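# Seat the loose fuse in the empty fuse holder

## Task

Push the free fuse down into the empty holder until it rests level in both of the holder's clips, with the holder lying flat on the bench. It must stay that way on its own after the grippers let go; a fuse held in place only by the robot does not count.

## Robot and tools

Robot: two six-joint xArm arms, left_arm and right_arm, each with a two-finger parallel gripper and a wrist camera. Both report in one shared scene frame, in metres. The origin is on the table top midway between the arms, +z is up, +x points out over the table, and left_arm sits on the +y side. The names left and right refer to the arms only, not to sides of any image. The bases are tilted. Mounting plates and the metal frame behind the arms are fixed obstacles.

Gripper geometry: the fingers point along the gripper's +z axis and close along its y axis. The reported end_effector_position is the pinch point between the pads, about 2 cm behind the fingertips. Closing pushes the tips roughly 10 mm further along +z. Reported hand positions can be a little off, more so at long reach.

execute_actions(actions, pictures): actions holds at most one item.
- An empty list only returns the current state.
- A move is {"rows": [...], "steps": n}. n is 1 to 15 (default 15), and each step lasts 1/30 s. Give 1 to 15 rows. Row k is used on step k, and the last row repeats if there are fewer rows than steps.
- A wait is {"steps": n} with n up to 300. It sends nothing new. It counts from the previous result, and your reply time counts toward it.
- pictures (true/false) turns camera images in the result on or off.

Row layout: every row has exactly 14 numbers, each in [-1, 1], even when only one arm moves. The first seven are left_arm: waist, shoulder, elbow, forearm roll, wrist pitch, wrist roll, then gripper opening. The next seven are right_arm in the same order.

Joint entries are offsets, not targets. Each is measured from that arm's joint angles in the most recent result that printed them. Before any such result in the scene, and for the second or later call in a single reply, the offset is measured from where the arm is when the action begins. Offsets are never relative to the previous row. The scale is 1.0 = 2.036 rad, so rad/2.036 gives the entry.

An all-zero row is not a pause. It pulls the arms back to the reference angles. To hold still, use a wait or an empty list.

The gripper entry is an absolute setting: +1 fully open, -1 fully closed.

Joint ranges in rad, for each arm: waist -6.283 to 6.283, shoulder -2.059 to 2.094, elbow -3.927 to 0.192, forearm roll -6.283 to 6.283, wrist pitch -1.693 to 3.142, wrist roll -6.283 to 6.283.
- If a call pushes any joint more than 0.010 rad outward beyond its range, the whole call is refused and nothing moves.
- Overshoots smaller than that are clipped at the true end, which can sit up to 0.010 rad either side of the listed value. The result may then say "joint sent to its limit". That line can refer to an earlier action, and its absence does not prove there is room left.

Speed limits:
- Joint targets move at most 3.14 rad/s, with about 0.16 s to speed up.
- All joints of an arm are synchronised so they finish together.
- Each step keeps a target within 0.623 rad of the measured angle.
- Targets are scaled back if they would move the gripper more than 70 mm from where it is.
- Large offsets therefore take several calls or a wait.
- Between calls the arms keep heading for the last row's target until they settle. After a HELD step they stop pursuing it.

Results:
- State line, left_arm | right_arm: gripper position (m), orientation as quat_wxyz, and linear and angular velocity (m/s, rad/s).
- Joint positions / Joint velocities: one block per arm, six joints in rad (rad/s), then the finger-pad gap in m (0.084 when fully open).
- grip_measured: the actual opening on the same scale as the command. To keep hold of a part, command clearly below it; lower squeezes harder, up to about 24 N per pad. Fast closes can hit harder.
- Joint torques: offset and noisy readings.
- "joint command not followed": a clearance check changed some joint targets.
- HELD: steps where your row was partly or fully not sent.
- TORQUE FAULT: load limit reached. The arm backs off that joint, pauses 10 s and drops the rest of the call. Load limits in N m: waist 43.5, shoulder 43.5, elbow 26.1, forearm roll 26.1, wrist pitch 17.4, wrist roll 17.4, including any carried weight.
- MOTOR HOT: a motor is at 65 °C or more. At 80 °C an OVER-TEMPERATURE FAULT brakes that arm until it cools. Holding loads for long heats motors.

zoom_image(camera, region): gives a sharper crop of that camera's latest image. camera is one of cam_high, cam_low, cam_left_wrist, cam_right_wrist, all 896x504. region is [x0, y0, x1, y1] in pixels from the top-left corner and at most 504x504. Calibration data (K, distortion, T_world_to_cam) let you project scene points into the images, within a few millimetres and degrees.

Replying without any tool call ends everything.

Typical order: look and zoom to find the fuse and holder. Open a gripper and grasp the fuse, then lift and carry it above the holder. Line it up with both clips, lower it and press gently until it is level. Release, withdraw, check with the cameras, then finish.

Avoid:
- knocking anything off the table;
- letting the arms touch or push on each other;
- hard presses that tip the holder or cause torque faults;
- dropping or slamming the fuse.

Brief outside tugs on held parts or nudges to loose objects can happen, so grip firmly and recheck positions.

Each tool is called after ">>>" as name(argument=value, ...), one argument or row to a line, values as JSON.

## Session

>>> execute_actions(
  actions=[],
)

>>> show_instructions(
)

Scene clock: 0.00 s of 4306.00 s.
left_arm: end_effector_position=(+0.4953, -0.3067, +0.3863) grip_measured=+1.00 end_effector_quat_wxyz=(+0.332, +0.914, +0.193, +0.134) end_effector_velocity=(+0.000, +0.000, -0.001) end_effector_angular_velocity=(+0.001, -0.001, -0.000) | right_arm: end_effector_position=(+0.4723, -0.5411, +0.2242) grip_measured=+1.00 end_effector_quat_wxyz=(-0.016, +0.964, +0.057, +0.258) end_effector_velocity=(+0.000, +0.001, -0.000) end_effector_angular_velocity=(+0.001, +0.001, +0.001)
Joint positions: left_arm=[-0.983  1.05  -2.278  0.721  0.722 -1.808  0.084] | right_arm=[-0.395 -0.53  -0.399  0.175  0.052 -0.676  0.084]
Joint velocities: left_arm=[0.001 0.    0.    0.001 0.    0.001 0.   ] | right_arm=[ 0.001  0.001 -0.    -0.001 -0.     0.001  0.   ]
Joint torques (N m, as the arm reports them, + toward a larger angle): no reading
camera_calibration (this result's frames):
cam_left_wrist: T_world_to_cam=[[0.260493, -0.710692, 0.653498, -0.566144], [-0.897319, -0.428017, -0.107794, 0.424715], [0.356317, -0.558317, -0.749213, 0.0694986], [0, 0, 0, 1]] pos_world=[0.503818, -0.181766, 0.467825]

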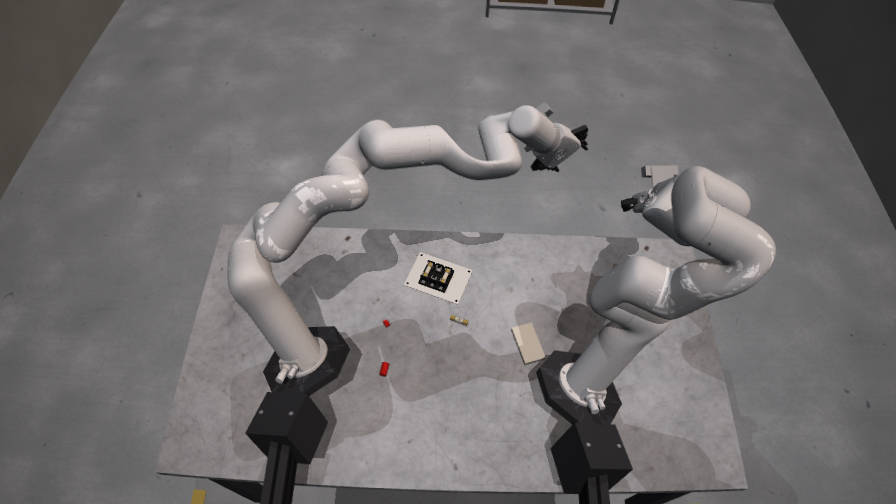

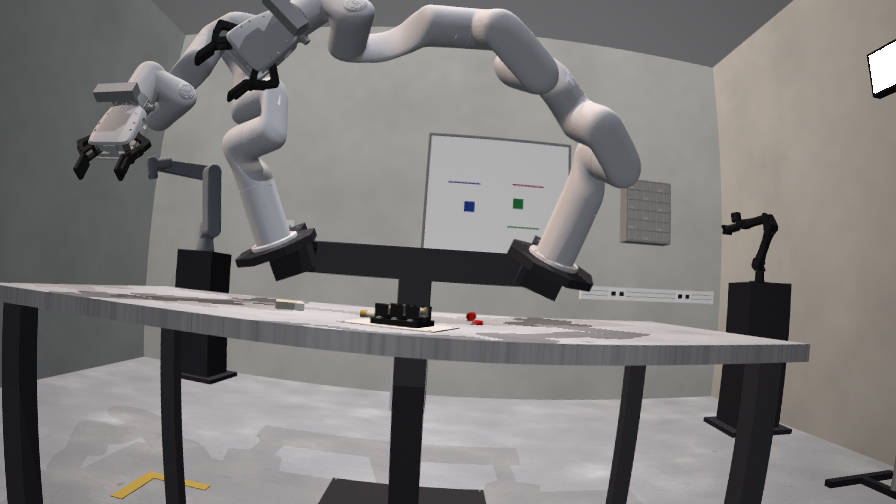

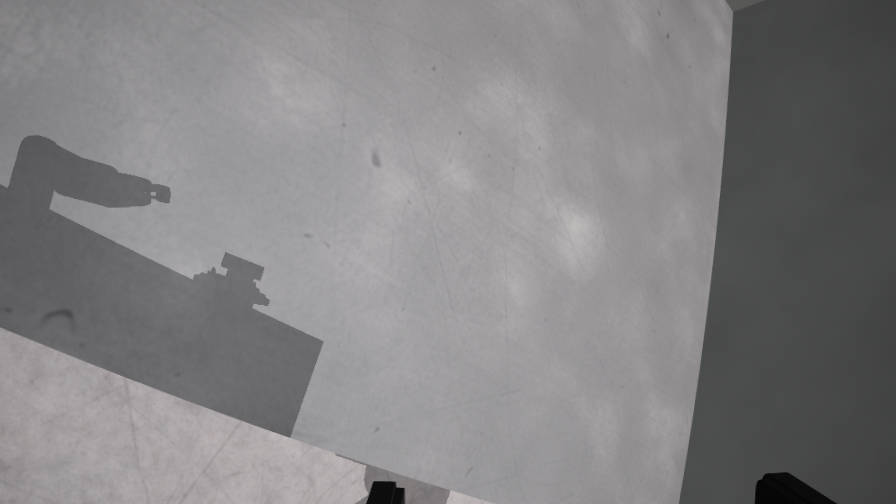

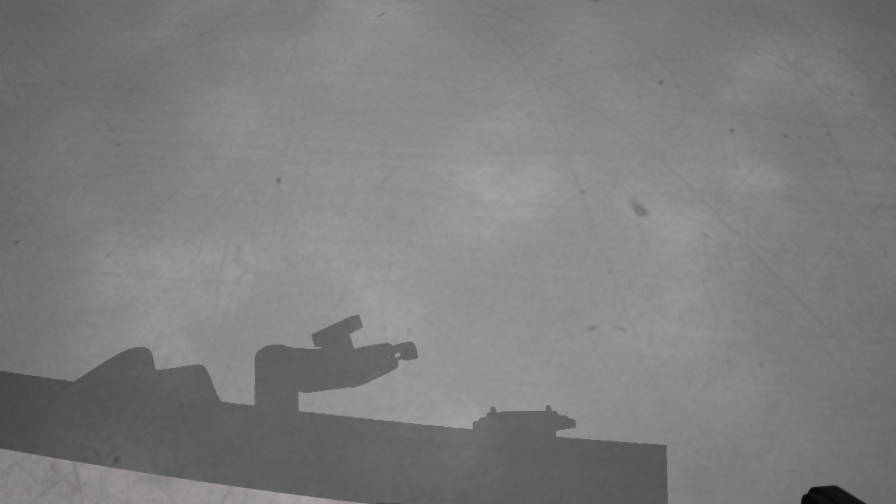

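Reference images for this scene: Clip fuse holder page 1, Clip fuse holder page 2.

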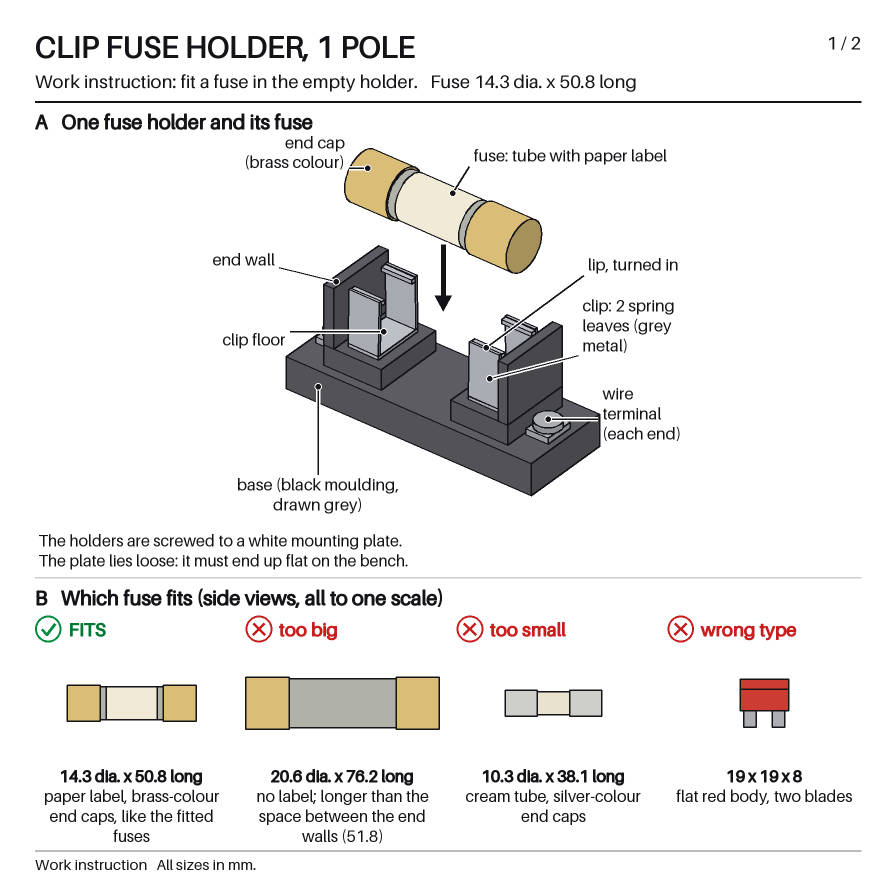

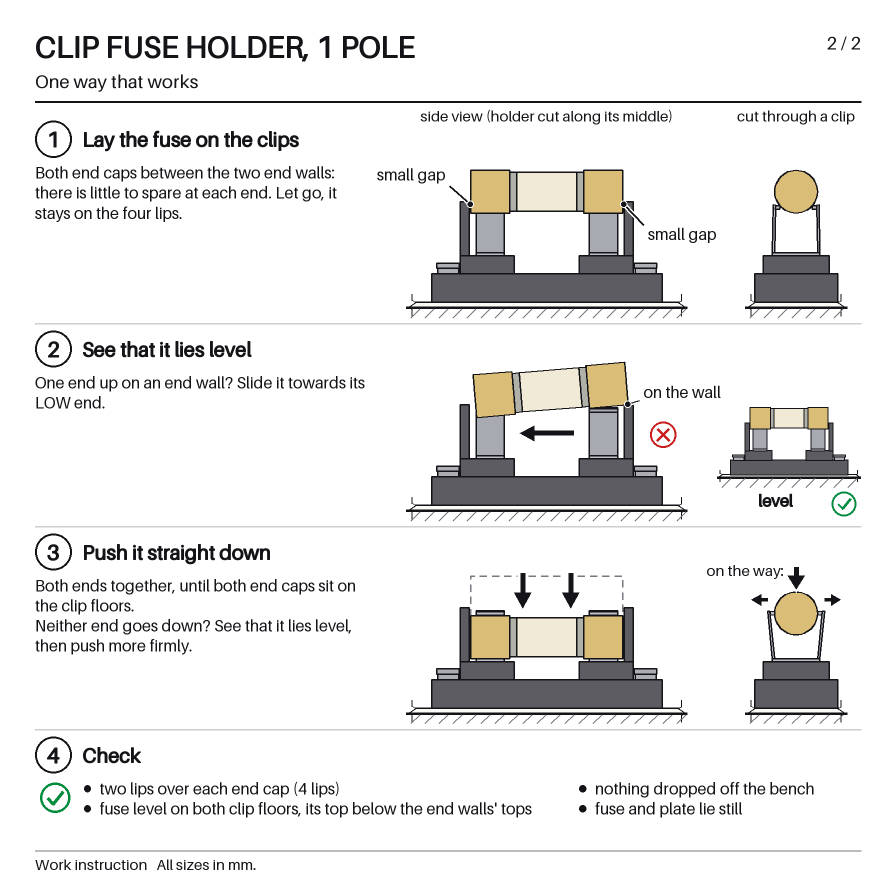

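>>> execute_actions(
  actions=[
    {"rows":[[-0.0157,-0.3158,0.6316,-0.0648,0.0693,0.731,1,0,0,0,0,0,0,1]]},
  ],
  pictures=false,
)

>>> execute_actions(
  actions=[
    {"steps":36},
  ],
)

Scene clock: 8.10 s of 4306.00 s.
left_arm: end_effector_position=(+0.4373, -0.1970, +0.3851) grip_measured=+1.00 end_effector_quat_wxyz=(+0.202, +0.964, -0.100, +0.141) end_effector_velocity=(-0.238, +0.181, -0.313) end_effector_angular_velocity=(+0.942, -0.128, -1.257) | right_arm: end_effector_position=(+0.4723, -0.5411, +0.2242) grip_measured=+1.00 end_effector_quat_wxyz=(-0.016, +0.964, +0.057, +0.258) end_effector_velocity=(+0.001, -0.000, +0.001) end_effector_angular_velocity=(-0.000, -0.002, +0.000)
Joint positions: left_arm=[-1.005  0.605 -1.687  0.63   0.82  -1.216  0.084] | right_arm=[-0.395 -0.53  -0.399  0.175  0.052 -0.676  0.084]
Joint velocities: left_arm=[-0.018 -0.38   1.117 -0.085  0.093  1.101 -0.   ] | right_arm=[ 0.001  0.001 -0.002 -0.     0.    -0.    -0.   ]
Joint torques (N m, as the arm reports them, + toward a larger angle): left_arm=[-10.86 -18.26 -13.12   0.21  -2.22   0.81] | right_arm=[  3.93 -16.35 -12.25  -1.66  -1.49   0.  ]
Steps of this call (steps 1 to 90: nothing new was sent; then 4.60 s passed at rest; steps 91 to 105: all 15 steps of this action). Readings (joint positions):
91: left_arm=[-0.983 1.050 -2.278 0.721 0.722 -1.808] | right_arm=[-0.395 -0.530 -0.399 0.175 0.052 -0.676]
92: left_arm=[-0.983 1.047 -2.274 0.720 0.723 -1.803] | right_arm=[-0.395 -0.530 -0.399 0.175 0.052 -0.676]
94: left_arm=[-0.986 1.001 -2.216 0.709 0.736 -1.749] | right_arm=[-0.395 -0.530 -0.399 0.175 0.052 -0.676]
98: left_arm=[-0.996 0.802 -2.025 0.670 0.776 -1.551] | right_arm=[-0.395 -0.530 -0.399 0.175 0.052 -0.676]
105: the state above

Scene clock: 9.30 s of 4306.00 s.
left_arm: end_effector_position=(+0.2736, -0.0234, +0.1999) grip_measured=+1.00 end_effector_quat_wxyz=(-0.000, +0.796, -0.606, +0.001) end_effector_velocity=(-0.001, +0.001, -0.001) end_effector_angular_velocity=(+0.004, +0.002, -0.000) | right_arm: end_effector_position=(+0.4723, -0.5411, +0.2242) grip_measured=+1.00 end_effector_quat_wxyz=(-0.016, +0.964, +0.057, +0.258) end_effector_velocity=(-0.000, -0.000, -0.001) end_effector_angular_velocity=(-0.000, +0.001, -0.001)
Joint positions: left_arm=[-1.015  0.407 -0.993  0.589  0.863 -0.32   0.084] | right_arm=[-0.395 -0.53  -0.399  0.175  0.052 -0.676  0.084]
Joint velocities: left_arm=[ 0.     0.     0.004 -0.001  0.001 -0.001  0.   ] | right_arm=[-0.001  0.001  0.     0.    -0.     0.    -0.   ]
Joint torques (N m, as the arm reports them, + toward a larger angle): left_arm=[ -8.6  -14.91 -10.25   0.14  -1.48   0.94] | right_arm=[  3.48 -16.31 -12.33  -1.63  -1.8   -0.14]
Steps of this call (steps 1 to 36: the robot went on to your last target). Readings (joint positions):
1: left_arm=[-1.006 0.593 -1.651 0.628 0.822 -1.180] | right_arm=[-0.395 -0.530 -0.399 0.175 0.052 -0.676]
2: left_arm=[-1.007 0.582 -1.616 0.625 0.825 -1.146] | right_arm=[-0.395 -0.530 -0.399 0.175 0.052 -0.676]
4: left_arm=[-1.008 0.563 -1.550 0.621 0.829 -1.080] | right_arm=[-0.395 -0.530 -0.399 0.175 0.052 -0.676]
8: left_arm=[-1.009 0.530 -1.426 0.614 0.837 -0.943] | right_arm=[-0.395 -0.530 -0.399 0.175 0.052 -0.676]
36: the state above
camera_calibration (this result's frames):
cam_left_wrist: T_world_to_cam=[[-0.965366, -0.260841, -0.00545551, 0.292386], [-0.260896, 0.965232, 0.0161555, 0.160631], [0.0010518, 0.0170193, -0.999855, 0.327765], [0, 0, 0, 1]] pos_world=[0.323823, -0.0843581, 0.326717]
cam_right_wrist: T_world_to_cam=[[0.109397, -0.993617, -0.0275071, -0.544887], [-0.861579, -0.0809869, -0.501122, 0.541024], [0.495696, 0.078521, -0.864939, 0.128896], [0, 0, 0, 1]] pos_world=[0.46185, -0.507714, 0.367618]

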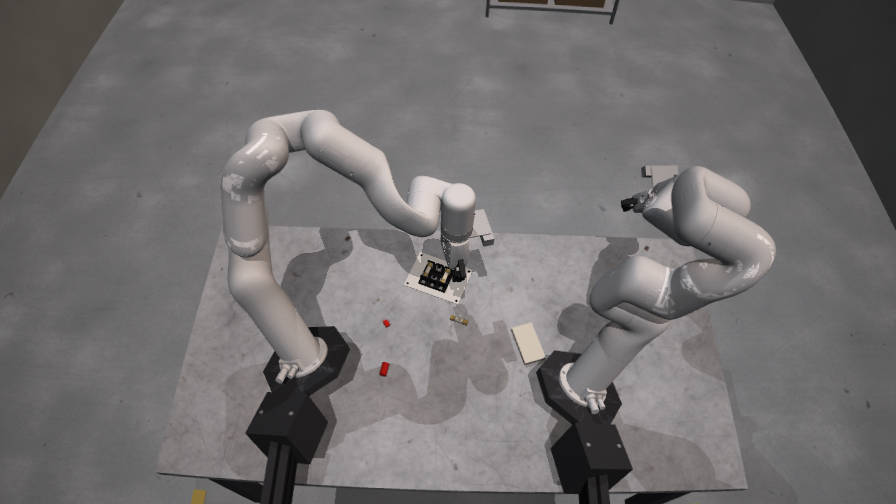

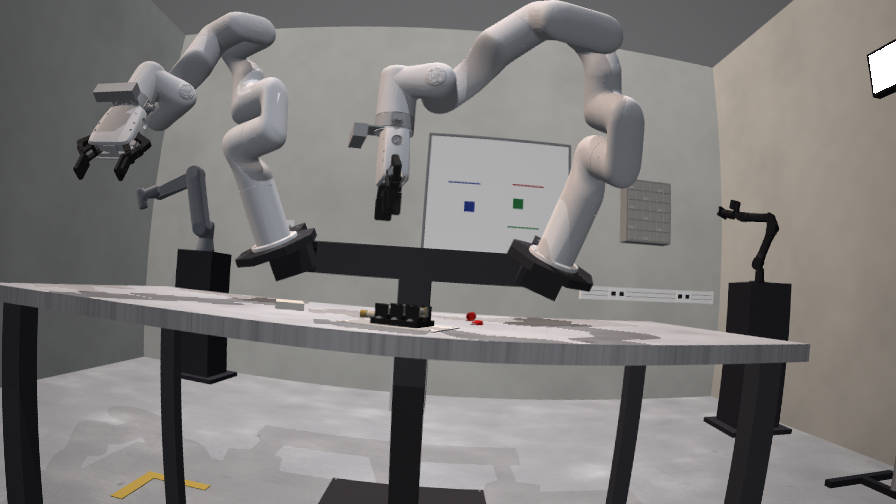

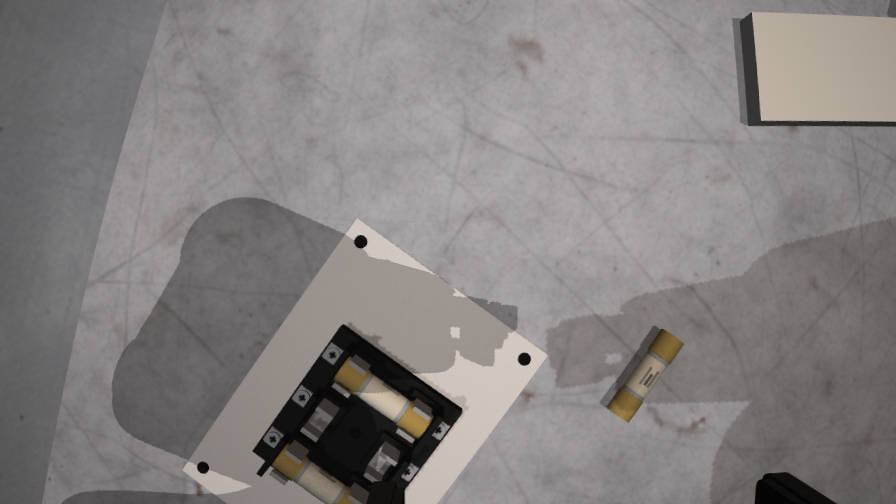

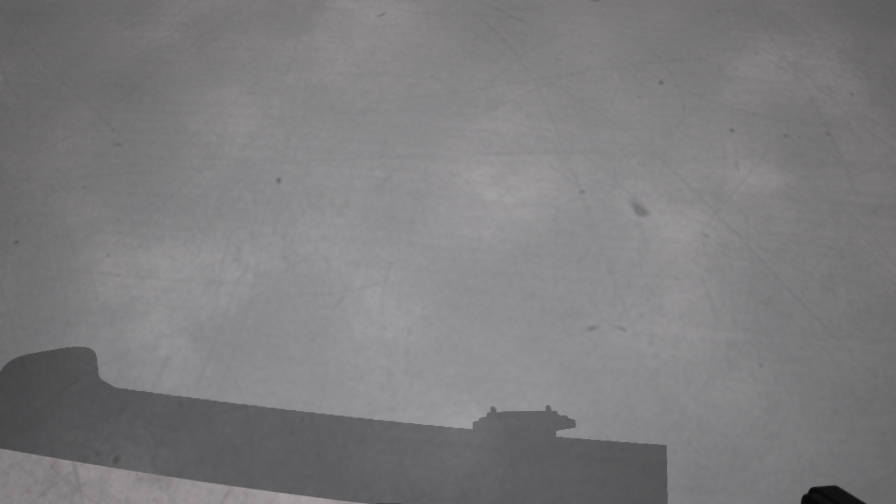

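>>> zoom_image(
  camera="cam_left_wrist",
  region=[580, 310, 720, 450],
)

>>> zoom_image(
  camera="cam_left_wrist",
  region=[260, 324, 460, 504],
)

Region (580, 310, 720, 450) of cam_left_wrist's 896x504 image, scaled by 3.600, with more detail than that image has.

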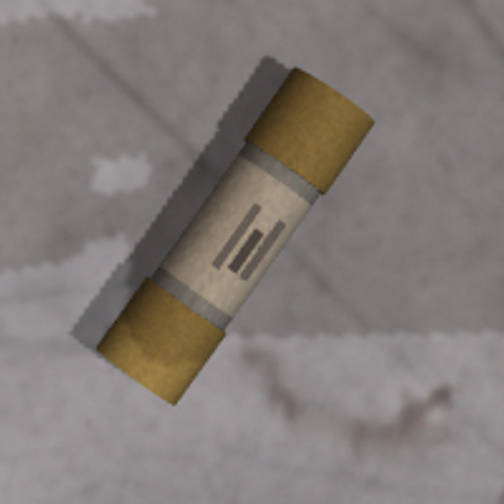

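Region (260, 324, 460, 504) of cam_left_wrist's 896x504 image, scaled by 2.520, with more detail than that image has; it fills the top 454 rows of this view, and the rest is white.

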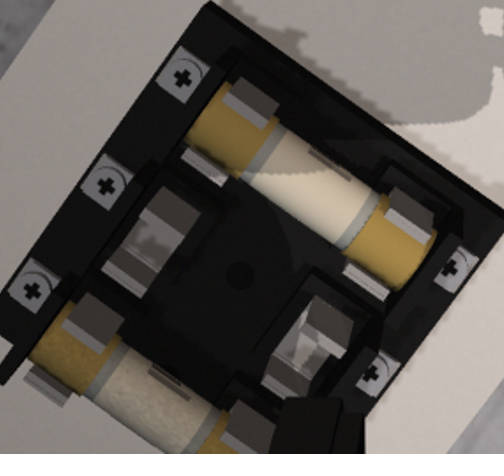

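>>> execute_actions(
  actions=[
    {"rows":[[0.0165,0.1846,-0.0173,0.135,-0.1308,0.148,-0.2,0,0,0,0,0,0,1]]},
  ],
  pictures=false,
)

>>> execute_actions(
  actions=[
    {"steps":18},
  ],
)

>>> zoom_image(
  camera="cam_left_wrist",
  region=[460, 344, 700, 504],
)

Scene clock: 20.60 s of 4306.00 s.
left_arm: end_effector_position=(+0.2082, -0.0410, +0.0644) grip_measured=-0.21 end_effector_quat_wxyz=(+0.003, -0.584, +0.812, +0.003) end_effector_velocity=(-0.088, +0.020, -0.120) end_effector_angular_velocity=(+0.033, +0.076, -0.516) | right_arm: end_effector_position=(+0.4723, -0.5411, +0.2242) grip_measured=+1.00 end_effector_quat_wxyz=(-0.016, +0.964, +0.057, +0.258) end_effector_velocity=(+0.001, +0.001, +0.001) end_effector_angular_velocity=(+0.000, -0.001, +0.002)
Joint positions: left_arm=[-0.983  0.768 -1.023  0.849  0.613 -0.036  0.035] | right_arm=[-0.395 -0.53  -0.399  0.175  0.052 -0.676  0.084]
Joint velocities: left_arm=[ 0.027  0.305  0.002  0.211 -0.203  0.235 -0.001] | right_arm=[ 0.002 -0.    -0.    -0.    -0.    -0.    -0.   ]
Joint torques (N m, as the arm reports them, + toward a larger angle): left_arm=[ -9.44 -24.32 -11.09  -0.83  -1.61   0.81] | right_arm=[  3.78 -16.66 -12.27  -1.27  -1.77  -0.48]
Steps of this call (steps 1 to 15: the robot went on to your last target; steps 16 to 90: nothing new was sent; then 7.80 s passed at rest; steps 91 to 105: all 15 steps of this action). Readings (joint positions):
91: left_arm=[-1.015 0.407 -0.993 0.589 0.863 -0.320] | right_arm=[-0.395 -0.530 -0.399 0.175 0.052 -0.676]
92: left_arm=[-1.015 0.410 -0.993 0.593 0.860 -0.316] | right_arm=[-0.395 -0.530 -0.399 0.175 0.052 -0.676]
94: left_arm=[-1.011 0.452 -1.004 0.628 0.824 -0.277] | right_arm=[-0.395 -0.530 -0.399 0.175 0.052 -0.676]
98: left_arm=[-0.999 0.592 -1.007 0.722 0.735 -0.175] | right_arm=[-0.395 -0.530 -0.399 0.175 0.052 -0.676]
105: the state above

Scene clock: 21.20 s of 4306.00 s.
left_arm: end_effector_position=(+0.2056, -0.0439, +0.0602) grip_measured=-0.21 end_effector_quat_wxyz=(+0.000, -0.571, +0.821, -0.000) end_effector_velocity=(-0.001, +0.001, -0.001) end_effector_angular_velocity=(+0.002, +0.001, -0.002) | right_arm: end_effector_position=(+0.4723, -0.5411, +0.2242) grip_measured=+1.00 end_effector_quat_wxyz=(-0.016, +0.964, +0.057, +0.258) end_effector_velocity=(+0.000, -0.000, +0.000) end_effector_angular_velocity=(-0.000, -0.001, -0.000)
Joint positions: left_arm=[-0.982  0.783 -1.028  0.864  0.597 -0.019  0.035] | right_arm=[-0.395 -0.53  -0.399  0.175  0.052 -0.676  0.084]
Joint velocities: left_arm=[ 0.     0.002  0.001  0.    -0.     0.001 -0.   ] | right_arm=[-0.    -0.001  0.    -0.     0.    -0.    -0.   ]
Joint torques (N m, as the arm reports them, + toward a larger angle): left_arm=[ -9.09 -16.9   -7.46   0.22  -1.47   1.  ] | right_arm=[  2.77 -16.2  -12.5   -1.14  -1.77  -0.08]
Steps of this call (steps 1 to 18: the robot went on to your last target). Readings (joint positions):
1: left_arm=[-0.983 0.775 -1.023 0.855 0.607 -0.030] | right_arm=[-0.395 -0.530 -0.399 0.175 0.052 -0.676]
2: left_arm=[-0.982 0.778 -1.025 0.858 0.603 -0.026] | right_arm=[-0.395 -0.530 -0.399 0.175 0.052 -0.676]
4: left_arm=[-0.982 0.779 -1.029 0.861 0.599 -0.022] | right_arm=[-0.395 -0.530 -0.399 0.175 0.052 -0.676]
8: left_arm=[-0.982 0.780 -1.030 0.863 0.597 -0.020] | right_arm=[-0.395 -0.530 -0.399 0.175 0.052 -0.676]
18: the state above
camera_calibration (this result's frames):
cam_left_wrist: T_world_to_cam=[[-0.935736, 0.35266, -0.00539244, 0.241501], [0.35253, 0.93565, 0.0167663, 0.0375071], [0.0109582, 0.0137878, -0.999845, 0.186312], [0, 0, 0, 1]] pos_world=[0.210717, -0.12283, 0.186956]
cam_right_wrist: T_world_to_cam=[[0.109397, -0.993617, -0.0275071, -0.544887], [-0.861579, -0.0809869, -0.501122, 0.541024], [0.495696, 0.0785209, -0.864939, 0.128896], [0, 0, 0, 1]] pos_world=[0.46185, -0.507714, 0.367618]

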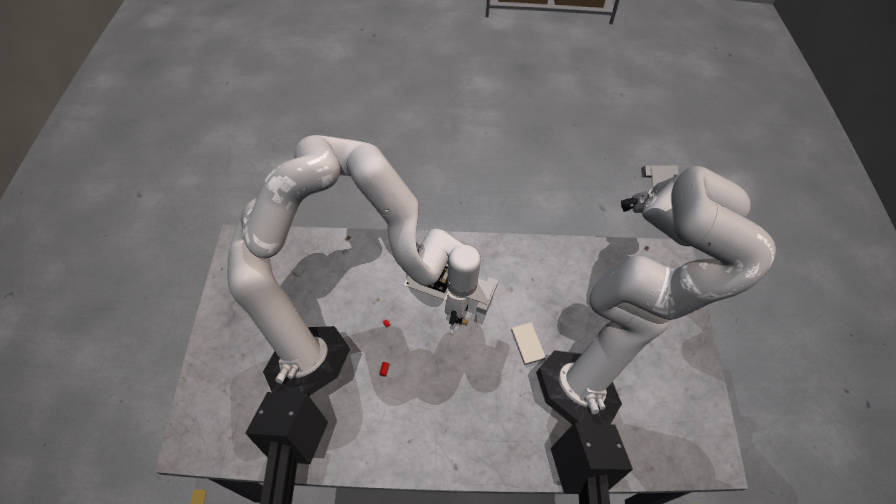

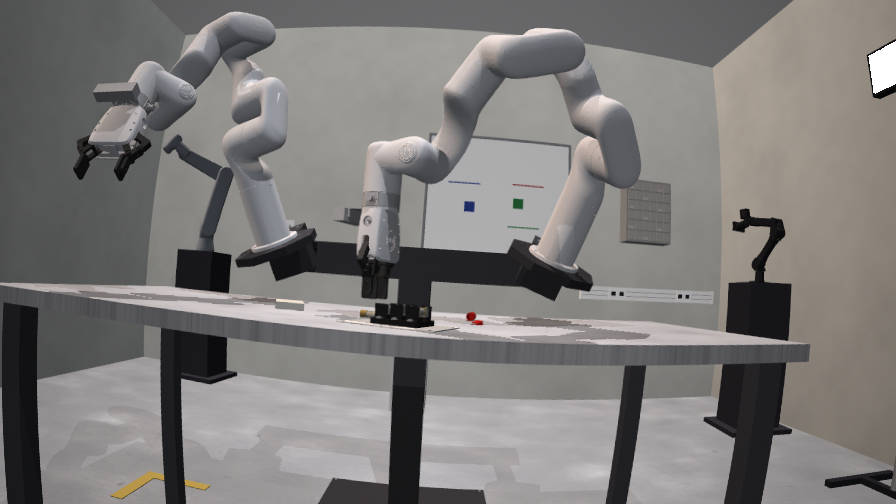

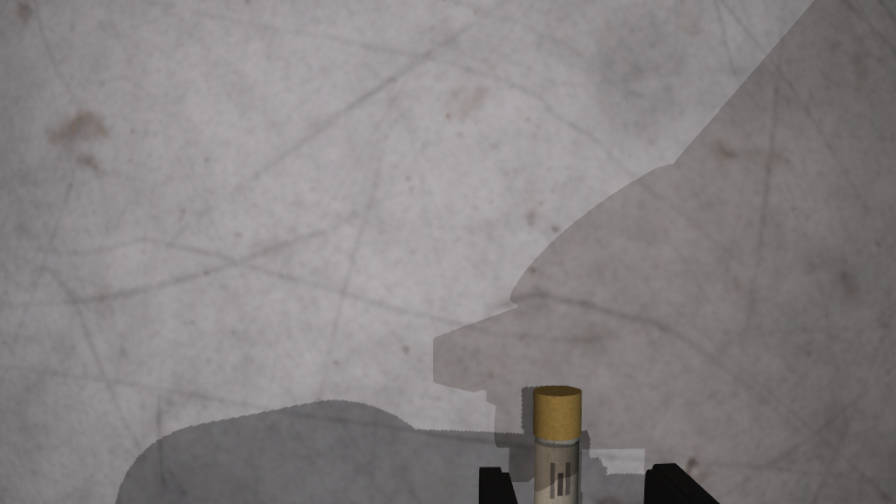

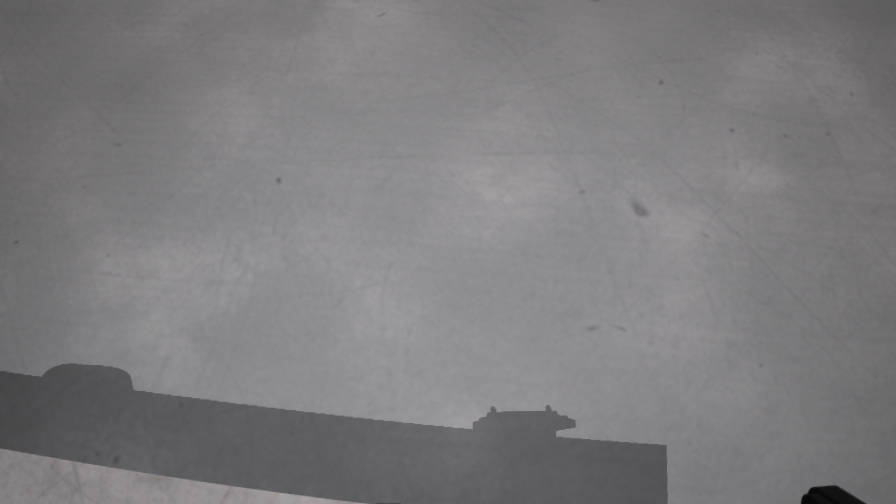

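Region (460, 344, 700, 504) of cam_left_wrist's 896x504 image, scaled by 2.100, with more detail than that image has.

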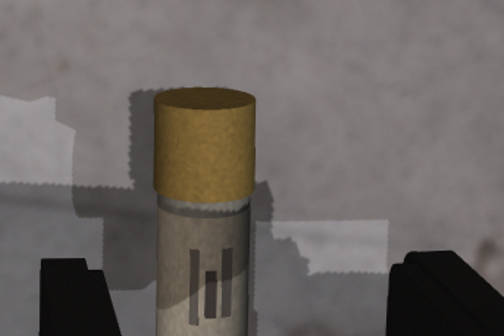

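>>> execute_actions(
  actions=[
    {"rows":[[0.0031,0.0074,-0.0036,0.0069,-0.0028,-0.0046,-0.3,0,0,0,0,0,0,1],[0.0063,0.0147,-0.0073,0.0137,-0.0056,-0.0092,-0.3,0,0,0,0,0,0,1],[0.0094,0.022,-0.0109,0.0206,-0.0085,-0.0137,-0.3,0,0,0,0,0,0,1],[0.0125,0.0294,-0.0146,0.0275,-0.0113,-0.0183,-0.3,0,0,0,0,0,0,1],[0.015,0.0353,-0.0175,0.033,-0.0135,-0.022,-0.3,0,0,0,0,0,0,1],[0.0171,0.0402,-0.0199,0.0376,-0.0154,-0.025,-0.3,0,0,0,0,0,0,1],[0.0188,0.0441,-0.0219,0.0412,-0.0169,-0.0275,-0.3,0,0,0,0,0,0,1],[0.0196,0.046,-0.0228,0.043,-0.0177,-0.0287,-0.3,0,0,0,0,0,0,1],[0.0203,0.0475,-0.0236,0.0444,-0.0182,-0.0296,-0.3,0,0,0,0,0,0,1],[0.0209,0.049,-0.0243,0.0458,-0.0188,-0.0305,-0.3,0,0,0,0,0,0,1]]},
  ],
  pictures=false,
)

>>> execute_actions(
  actions=[
    {"steps":12},
  ],
  pictures=false,
)

>>> execute_actions(
  actions=[
    {"rows":[[0,0,0,0,0,0,-0.4,0,0,0,0,0,0,1],[0,0,0,0,0,0,-0.5,0,0,0,0,0,0,1],[0,0,0,0,0,0,-0.55,0,0,0,0,0,0,1],[0,0,0,0,0,0,-0.6,0,0,0,0,0,0,1],[0,0,0,0,0,0,-0.65,0,0,0,0,0,0,1],[0,0,0,0,0,0,-0.7,0,0,0,0,0,0,1],[0,0,0,0,0,0,-0.75,0,0,0,0,0,0,1],[0,0,0,0,0,0,-0.82,0,0,0,0,0,0,1],[0,0,0,0,0,0,-0.9,0,0,0,0,0,0,1]],"steps":12},
  ],
)

Scene clock: 34.80 s of 4306.00 s.
left_arm: end_effector_position=(+0.2042, -0.0451, +0.0250) grip_measured=-0.32 end_effector_quat_wxyz=(+0.000, -0.571, +0.821, +0.000) end_effector_velocity=(+0.005, -0.009, -0.005) end_effector_angular_velocity=(-0.024, -0.007, +0.006) | right_arm: end_effector_position=(+0.4723, -0.5411, +0.2242) grip_measured=+1.00 end_effector_quat_wxyz=(-0.016, +0.964, +0.057, +0.258) end_effector_velocity=(-0.000, +0.000, -0.000) end_effector_angular_velocity=(+0.001, +0.000, -0.000)
Joint positions: left_arm=[-0.94   0.88  -1.076  0.954  0.56  -0.079  0.03 ] | right_arm=[-0.395 -0.53  -0.399  0.175  0.052 -0.676  0.084]
Joint velocities: left_arm=[ 0.012  0.025 -0.028  0.036 -0.018 -0.025 -0.   ] | right_arm=[ 0.    -0.     0.001  0.    -0.     0.    -0.   ]
Joint torques (N m, as the arm reports them, + toward a larger angle): left_arm=[ -9.31 -17.67  -6.79   0.08  -1.39   1.03] | right_arm=[  4.02 -15.33 -11.78  -1.36  -1.66  -0.01]
Steps of this call (steps 1 to 15: the robot went on to your last target; steps 16 to 90: nothing new was sent; then 10.10 s passed at rest; steps 91 to 105: all 15 steps of this action). Readings (joint positions):
91: left_arm=[-0.982 0.783 -1.028 0.864 0.597 -0.019] | right_arm=[-0.395 -0.530 -0.399 0.175 0.052 -0.676]
92: left_arm=[-0.981 0.784 -1.029 0.866 0.596 -0.020] | right_arm=[-0.395 -0.530 -0.399 0.175 0.052 -0.676]
94: left_arm=[-0.976 0.795 -1.036 0.877 0.591 -0.028] | right_arm=[-0.395 -0.530 -0.399 0.175 0.052 -0.676]
98: left_arm=[-0.957 0.841 -1.057 0.918 0.575 -0.055] | right_arm=[-0.395 -0.530 -0.399 0.175 0.052 -0.676]
105: the state above

Scene clock: 35.20 s of 4306.00 s.
left_arm: end_effector_position=(+0.2044, -0.0455, +0.0243) grip_measured=-0.32 end_effector_quat_wxyz=(+0.000, -0.571, +0.821, -0.000) end_effector_velocity=(-0.000, -0.000, -0.000) end_effector_angular_velocity=(-0.000, -0.001, -0.002) | right_arm: end_effector_position=(+0.4723, -0.5411, +0.2242) grip_measured=+1.00 end_effector_quat_wxyz=(-0.016, +0.964, +0.057, +0.258) end_effector_velocity=(-0.000, -0.001, -0.001) end_effector_angular_velocity=(+0.000, +0.002, -0.002)
Joint positions: left_arm=[-0.939  0.882 -1.078  0.957  0.559 -0.081  0.03 ] | right_arm=[-0.395 -0.53  -0.399  0.175  0.052 -0.676  0.084]
Joint velocities: left_arm=[-0.     0.001 -0.001  0.002 -0.     0.001 -0.   ] | right_arm=[-0.002  0.001  0.     0.    -0.     0.001 -0.   ]
Joint torques (N m, as the arm reports them, + toward a larger angle): left_arm=[ -9.25 -17.16  -6.81   0.12  -1.49   0.97] | right_arm=[  4.24 -16.36 -11.92  -1.39  -1.47   0.02]
Steps of this call (steps 1 to 12: the robot went on to your last target). Readings (joint positions):
1: left_arm=[-0.940 0.881 -1.077 0.955 0.560 -0.080] | right_arm=[-0.395 -0.530 -0.399 0.175 0.052 -0.676]
2: left_arm=[-0.940 0.881 -1.078 0.956 0.559 -0.080] | right_arm=[-0.395 -0.530 -0.399 0.175 0.052 -0.676]
4: left_arm=[-0.939 0.881 -1.078 0.957 0.559 -0.081] | right_arm=[-0.395 -0.530 -0.399 0.175 0.052 -0.676]
8: left_arm=[-0.939 0.882 -1.078 0.957 0.559 -0.081] | right_arm=[-0.395 -0.530 -0.399 0.175 0.052 -0.676]
12: the state above

Scene clock: 35.60 s of 4306.00 s.
left_arm: end_effector_position=(+0.2044, -0.0455, +0.0243) grip_measured=-0.70 end_effector_quat_wxyz=(+0.000, -0.571, +0.821, -0.000) end_effector_velocity=(-0.000, +0.000, +0.000) end_effector_angular_velocity=(-0.000, -0.001, -0.004) | right_arm: end_effector_position=(+0.4723, -0.5411, +0.2242) grip_measured=+1.00 end_effector_quat_wxyz=(-0.016, +0.964, +0.057, +0.258) end_effector_velocity=(-0.000, +0.001, +0.000) end_effector_angular_velocity=(+0.000, -0.000, +0.001)
Joint positions: left_arm=[-0.939  0.882 -1.078  0.957  0.559 -0.081  0.013] | right_arm=[-0.395 -0.53  -0.399  0.175  0.052 -0.676  0.084]
Joint velocities: left_arm=[-0.001  0.     0.001  0.002  0.     0.001 -0.   ] | right_arm=[ 0.001 -0.001  0.001 -0.001 -0.     0.    -0.   ]
Joint torques (N m, as the arm reports them, + toward a larger angle): left_arm=[ -9.09 -17.1   -6.82   0.12  -1.4    0.97] | right_arm=[  4.05 -16.32 -11.68  -1.    -1.71  -0.05]
Steps of this call (steps 1 to 12: all 12 steps of this action). Readings (joint positions):
1: left_arm=[-0.939 0.882 -1.078 0.957 0.559 -0.081] | right_arm=[-0.395 -0.530 -0.399 0.175 0.052 -0.676]
2: left_arm=[-0.939 0.882 -1.078 0.957 0.559 -0.081] | right_arm=[-0.395 -0.530 -0.399 0.175 0.052 -0.676]
4: left_arm=[-0.939 0.882 -1.078 0.957 0.559 -0.081] | right_arm=[-0.395 -0.530 -0.399 0.175 0.052 -0.676]
8: left_arm=[-0.939 0.882 -1.078 0.957 0.559 -0.081] | right_arm=[-0.395 -0.530 -0.399 0.175 0.052 -0.676]
12: the state above
camera_calibration (this result's frames):
cam_left_wrist: T_world_to_cam=[[-0.93583, 0.352412, -0.00532885, 0.240782], [0.352287, 0.935746, 0.0165166, 0.0400571], [0.0108071, 0.0135794, -0.999849, 0.150483], [0, 0, 0, 1]] pos_world=[0.209593, -0.124381, 0.151082]
cam_right_wrist: T_world_to_cam=[[0.109397, -0.993617, -0.0275071, -0.544887], [-0.861579, -0.0809866, -0.501122, 0.541024], [0.495696, 0.0785208, -0.864939, 0.128896], [0, 0, 0, 1]] pos_world=[0.46185, -0.507714, 0.367618]

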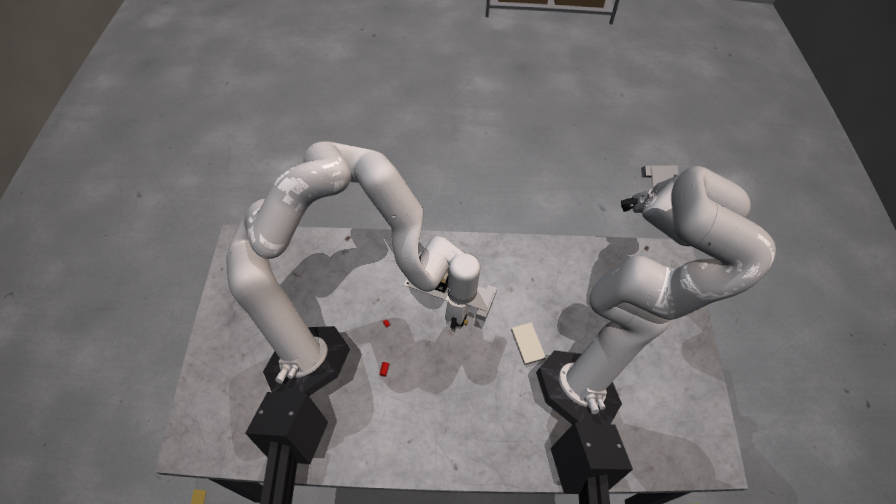

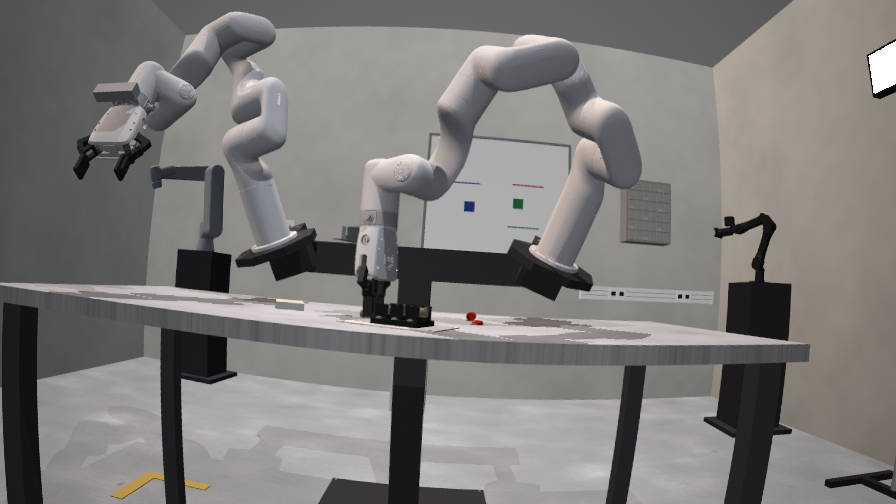

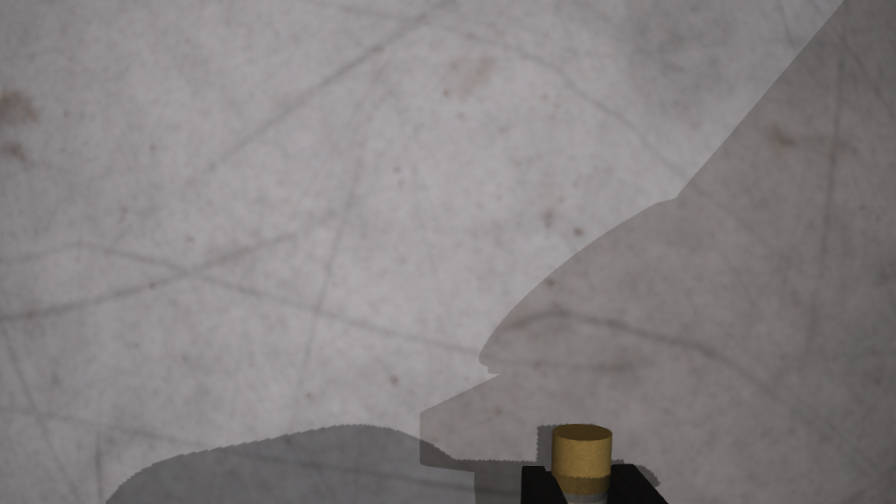

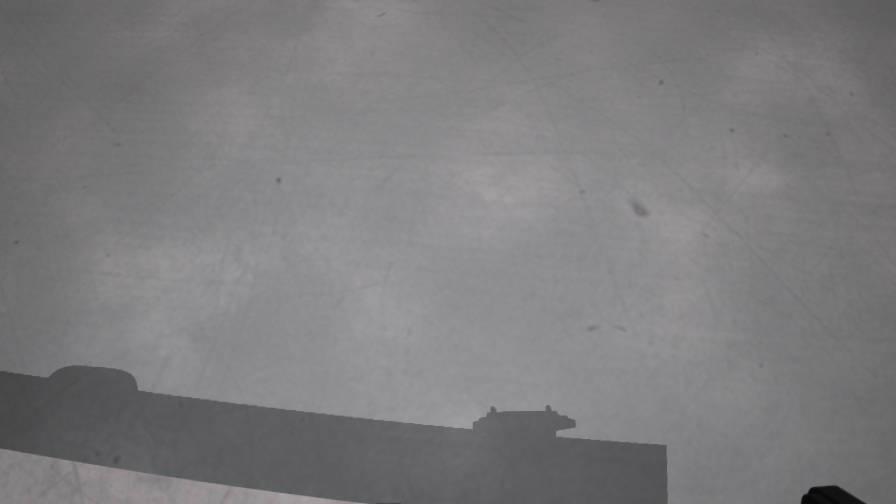

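>>> execute_actions(
  actions=[
    {"rows":[[-0.006,-0.014,0.006,-0.013,0.006,0,-0.9,0,0,0,0,0,0,1],[-0.012,-0.028,0.012,-0.026,0.011,0,-0.9,0,0,0,0,0,0,1],[-0.018,-0.041,0.018,-0.04,0.017,0,-0.9,0,0,0,0,0,0,1],[-0.024,-0.055,0.024,-0.053,0.022,0,-0.9,0,0,0,0,0,0,1],[-0.03,-0.069,0.03,-0.066,0.028,-0.02,-0.9,0,0,0,0,0,0,1],[-0.03,-0.069,0.03,-0.066,0.028,-0.05,-0.9,0,0,0,0,0,0,1],[-0.03,-0.069,0.03,-0.066,0.028,-0.09,-0.9,0,0,0,0,0,0,1],[-0.03,-0.069,0.03,-0.066,0.028,-0.13,-0.9,0,0,0,0,0,0,1],[-0.03,-0.069,0.03,-0.066,0.028,-0.17,-0.9,0,0,0,0,0,0,1],[-0.015,-0.076,0.0315,-0.062,0.028,-0.21,-0.9,0,0,0,0,0,0,1],[0.001,-0.083,0.033,-0.058,0.028,-0.255,-0.9,0,0,0,0,0,0,1],[0.016,-0.09,0.0345,-0.054,0.028,-0.3,-0.9,0,0,0,0,0,0,1],[0.032,-0.097,0.036,-0.051,0.028,-0.34,-0.9,0,0,0,0,0,0,1],[0.047,-0.104,0.0375,-0.047,0.028,-0.38,-0.9,0,0,0,0,0,0,1],[0.124,-0.1397,0.0448,-0.0274,0.0281,-0.595,-0.9,0,0,0,0,0,0,1]]},
  ],
  pictures=false,
)

>>> execute_actions(
  actions=[
    {"steps":30},
  ],
)

>>> zoom_image(
  camera="cam_left_wrist",
  region=[500, 364, 660, 504],
)

Scene clock: 49.57 s of 4306.00 s.
left_arm: end_effector_position=(+0.2224, -0.0410, +0.0762) grip_measured=-0.70 end_effector_quat_wxyz=(+0.003, +0.768, -0.640, +0.002) end_effector_velocity=(+0.252, +0.087, +0.003) end_effector_angular_velocity=(-0.007, +0.064, +2.691) | right_arm: end_effector_position=(+0.4723, -0.5411, +0.2242) grip_measured=+1.00 end_effector_quat_wxyz=(-0.016, +0.964, +0.057, +0.258) end_effector_velocity=(-0.000, -0.000, -0.000) end_effector_angular_velocity=(-0.000, +0.001, -0.001)
Joint positions: left_arm=[-0.966  0.726 -1.012  0.835  0.614 -0.5    0.013] | right_arm=[-0.395 -0.53  -0.399  0.175  0.052 -0.676  0.084]
Joint velocities: left_arm=[ 0.555 -0.297  0.075  0.08   0.013 -2.166  0.   ] | right_arm=[-0.001 -0.     0.001 -0.001 -0.     0.001  0.   ]
Joint torques (N m, as the arm reports them, + toward a larger angle): left_arm=[ -0.61 -19.09  -9.06   0.53  -1.05   0.71] | right_arm=[  3.35 -16.18 -12.    -1.5   -1.66   0.03]
Steps of this call (steps 1 to 15: the robot went on to your last target; steps 16 to 90: nothing new was sent; then 10.47 s passed at rest; steps 91 to 105: all 15 steps of this action). Readings (joint positions):
91: left_arm=[-0.939 0.882 -1.078 0.957 0.559 -0.081] | right_arm=[-0.395 -0.530 -0.399 0.175 0.052 -0.676]
92: left_arm=[-0.940 0.880 -1.077 0.954 0.560 -0.081] | right_arm=[-0.395 -0.530 -0.399 0.175 0.052 -0.676]
94: left_arm=[-0.948 0.862 -1.066 0.935 0.569 -0.081] | right_arm=[-0.395 -0.530 -0.399 0.175 0.052 -0.676]
98: left_arm=[-0.982 0.783 -1.037 0.864 0.598 -0.115] | right_arm=[-0.395 -0.530 -0.399 0.175 0.052 -0.676]
105: the state above

Scene clock: 50.57 s of 4306.00 s.
left_arm: end_effector_position=(+0.3433, +0.0210, +0.0681) grip_measured=-0.70 end_effector_quat_wxyz=(+0.000, +0.984, -0.178, +0.000) end_effector_velocity=(+0.000, +0.001, -0.000) end_effector_angular_velocity=(+0.001, +0.001, +0.001) | right_arm: end_effector_position=(+0.4723, -0.5411, +0.2242) grip_measured=+1.00 end_effector_quat_wxyz=(-0.016, +0.964, +0.057, +0.258) end_effector_velocity=(-0.000, +0.001, -0.001) end_effector_angular_velocity=(+0.001, +0.001, +0.001)
Joint positions: left_arm=[-0.687  0.598 -0.987  0.901  0.616 -1.292  0.013] | right_arm=[-0.395 -0.53  -0.399  0.175  0.052 -0.676  0.084]
Joint velocities: left_arm=[ 0.001 -0.001  0.001 -0.001  0.001  0.     0.   ] | right_arm=[ 0.001  0.001  0.     0.    -0.     0.001 -0.   ]
Joint torques (N m, as the arm reports them, + toward a larger angle): left_arm=[ -9.31 -16.31  -7.41   0.21  -1.41   0.91] | right_arm=[  3.4  -16.05 -12.53  -1.34  -1.67  -0.13]
Steps of this call (steps 1 to 30: the robot went on to your last target). Readings (joint positions):
1: left_arm=[-0.943 0.715 -1.010 0.839 0.614 -0.570] | right_arm=[-0.395 -0.530 -0.399 0.175 0.052 -0.676]
2: left_arm=[-0.915 0.703 -1.008 0.845 0.615 -0.633] | right_arm=[-0.395 -0.530 -0.399 0.175 0.052 -0.676]
4: left_arm=[-0.861 0.679 -1.005 0.858 0.616 -0.747] | right_arm=[-0.395 -0.530 -0.399 0.175 0.052 -0.676]
8: left_arm=[-0.775 0.639 -0.995 0.879 0.616 -1.008] | right_arm=[-0.395 -0.530 -0.399 0.175 0.052 -0.676]
30: the state above
camera_calibration (this result's frames):
cam_left_wrist: T_world_to_cam=[[-0.354833, -0.93492, -0.00412832, 0.175015], [-0.934829, 0.354727, 0.0162153, 0.382311], [-0.0136956, 0.00961303, -0.99986, 0.200392], [0, 0, 0, 1]] pos_world=[0.422241, 0.0260821, 0.194887]
cam_right_wrist: T_world_to_cam=[[0.109397, -0.993617, -0.0275072, -0.544887], [-0.861579, -0.0809864, -0.501122, 0.541024], [0.495696, 0.0785208, -0.864939, 0.128896], [0, 0, 0, 1]] pos_world=[0.46185, -0.507714, 0.367618]

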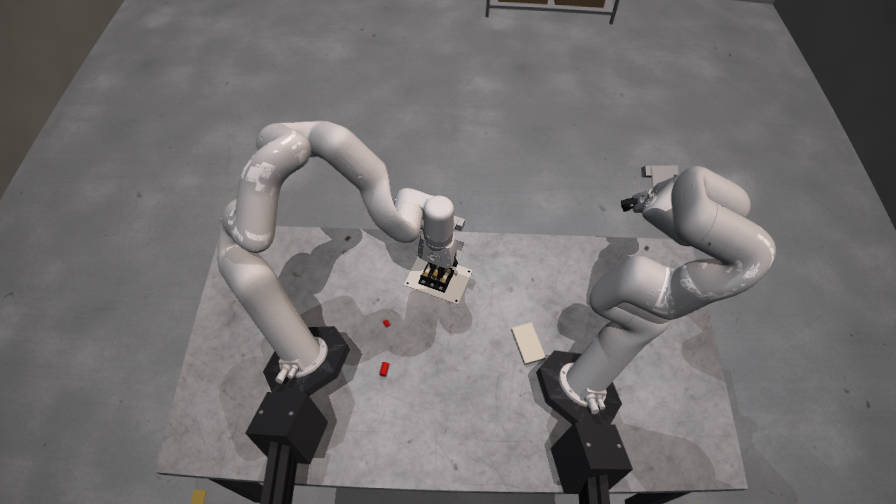

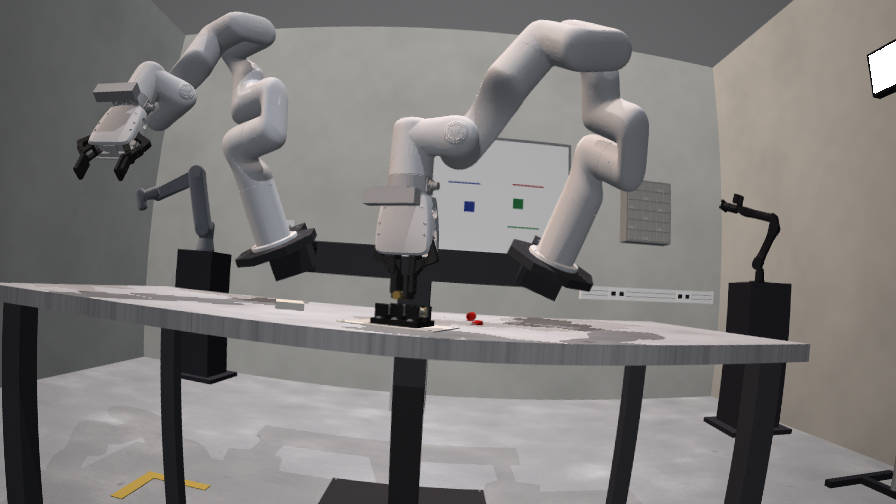

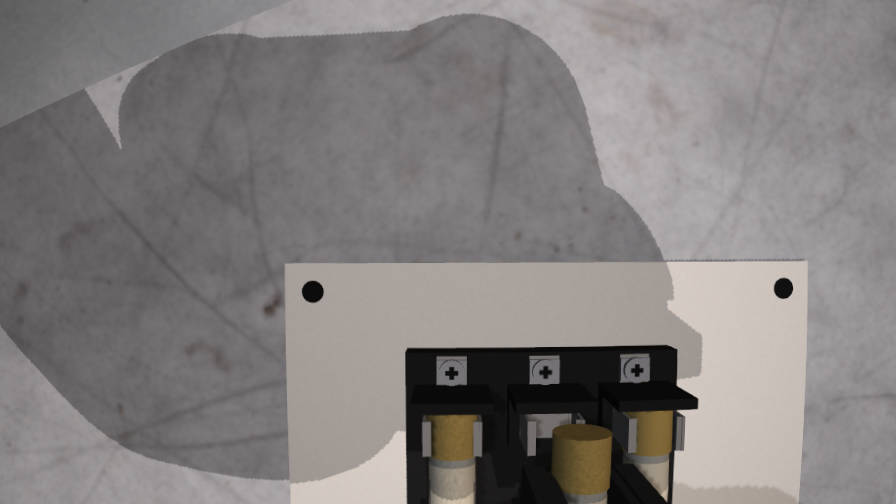

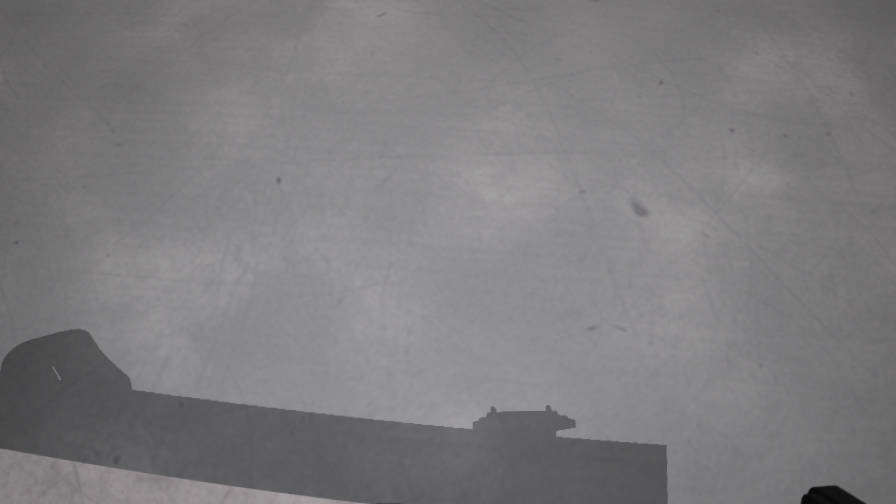

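Region (500, 364, 660, 504) of cam_left_wrist's 896x504 image, scaled by 3.150, with more detail than that image has; it fills the top 441 rows of this view, and the rest is white.

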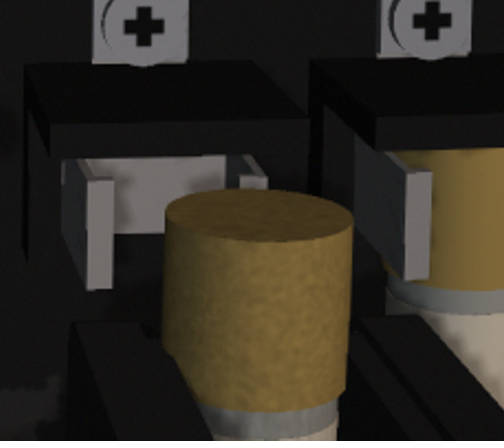

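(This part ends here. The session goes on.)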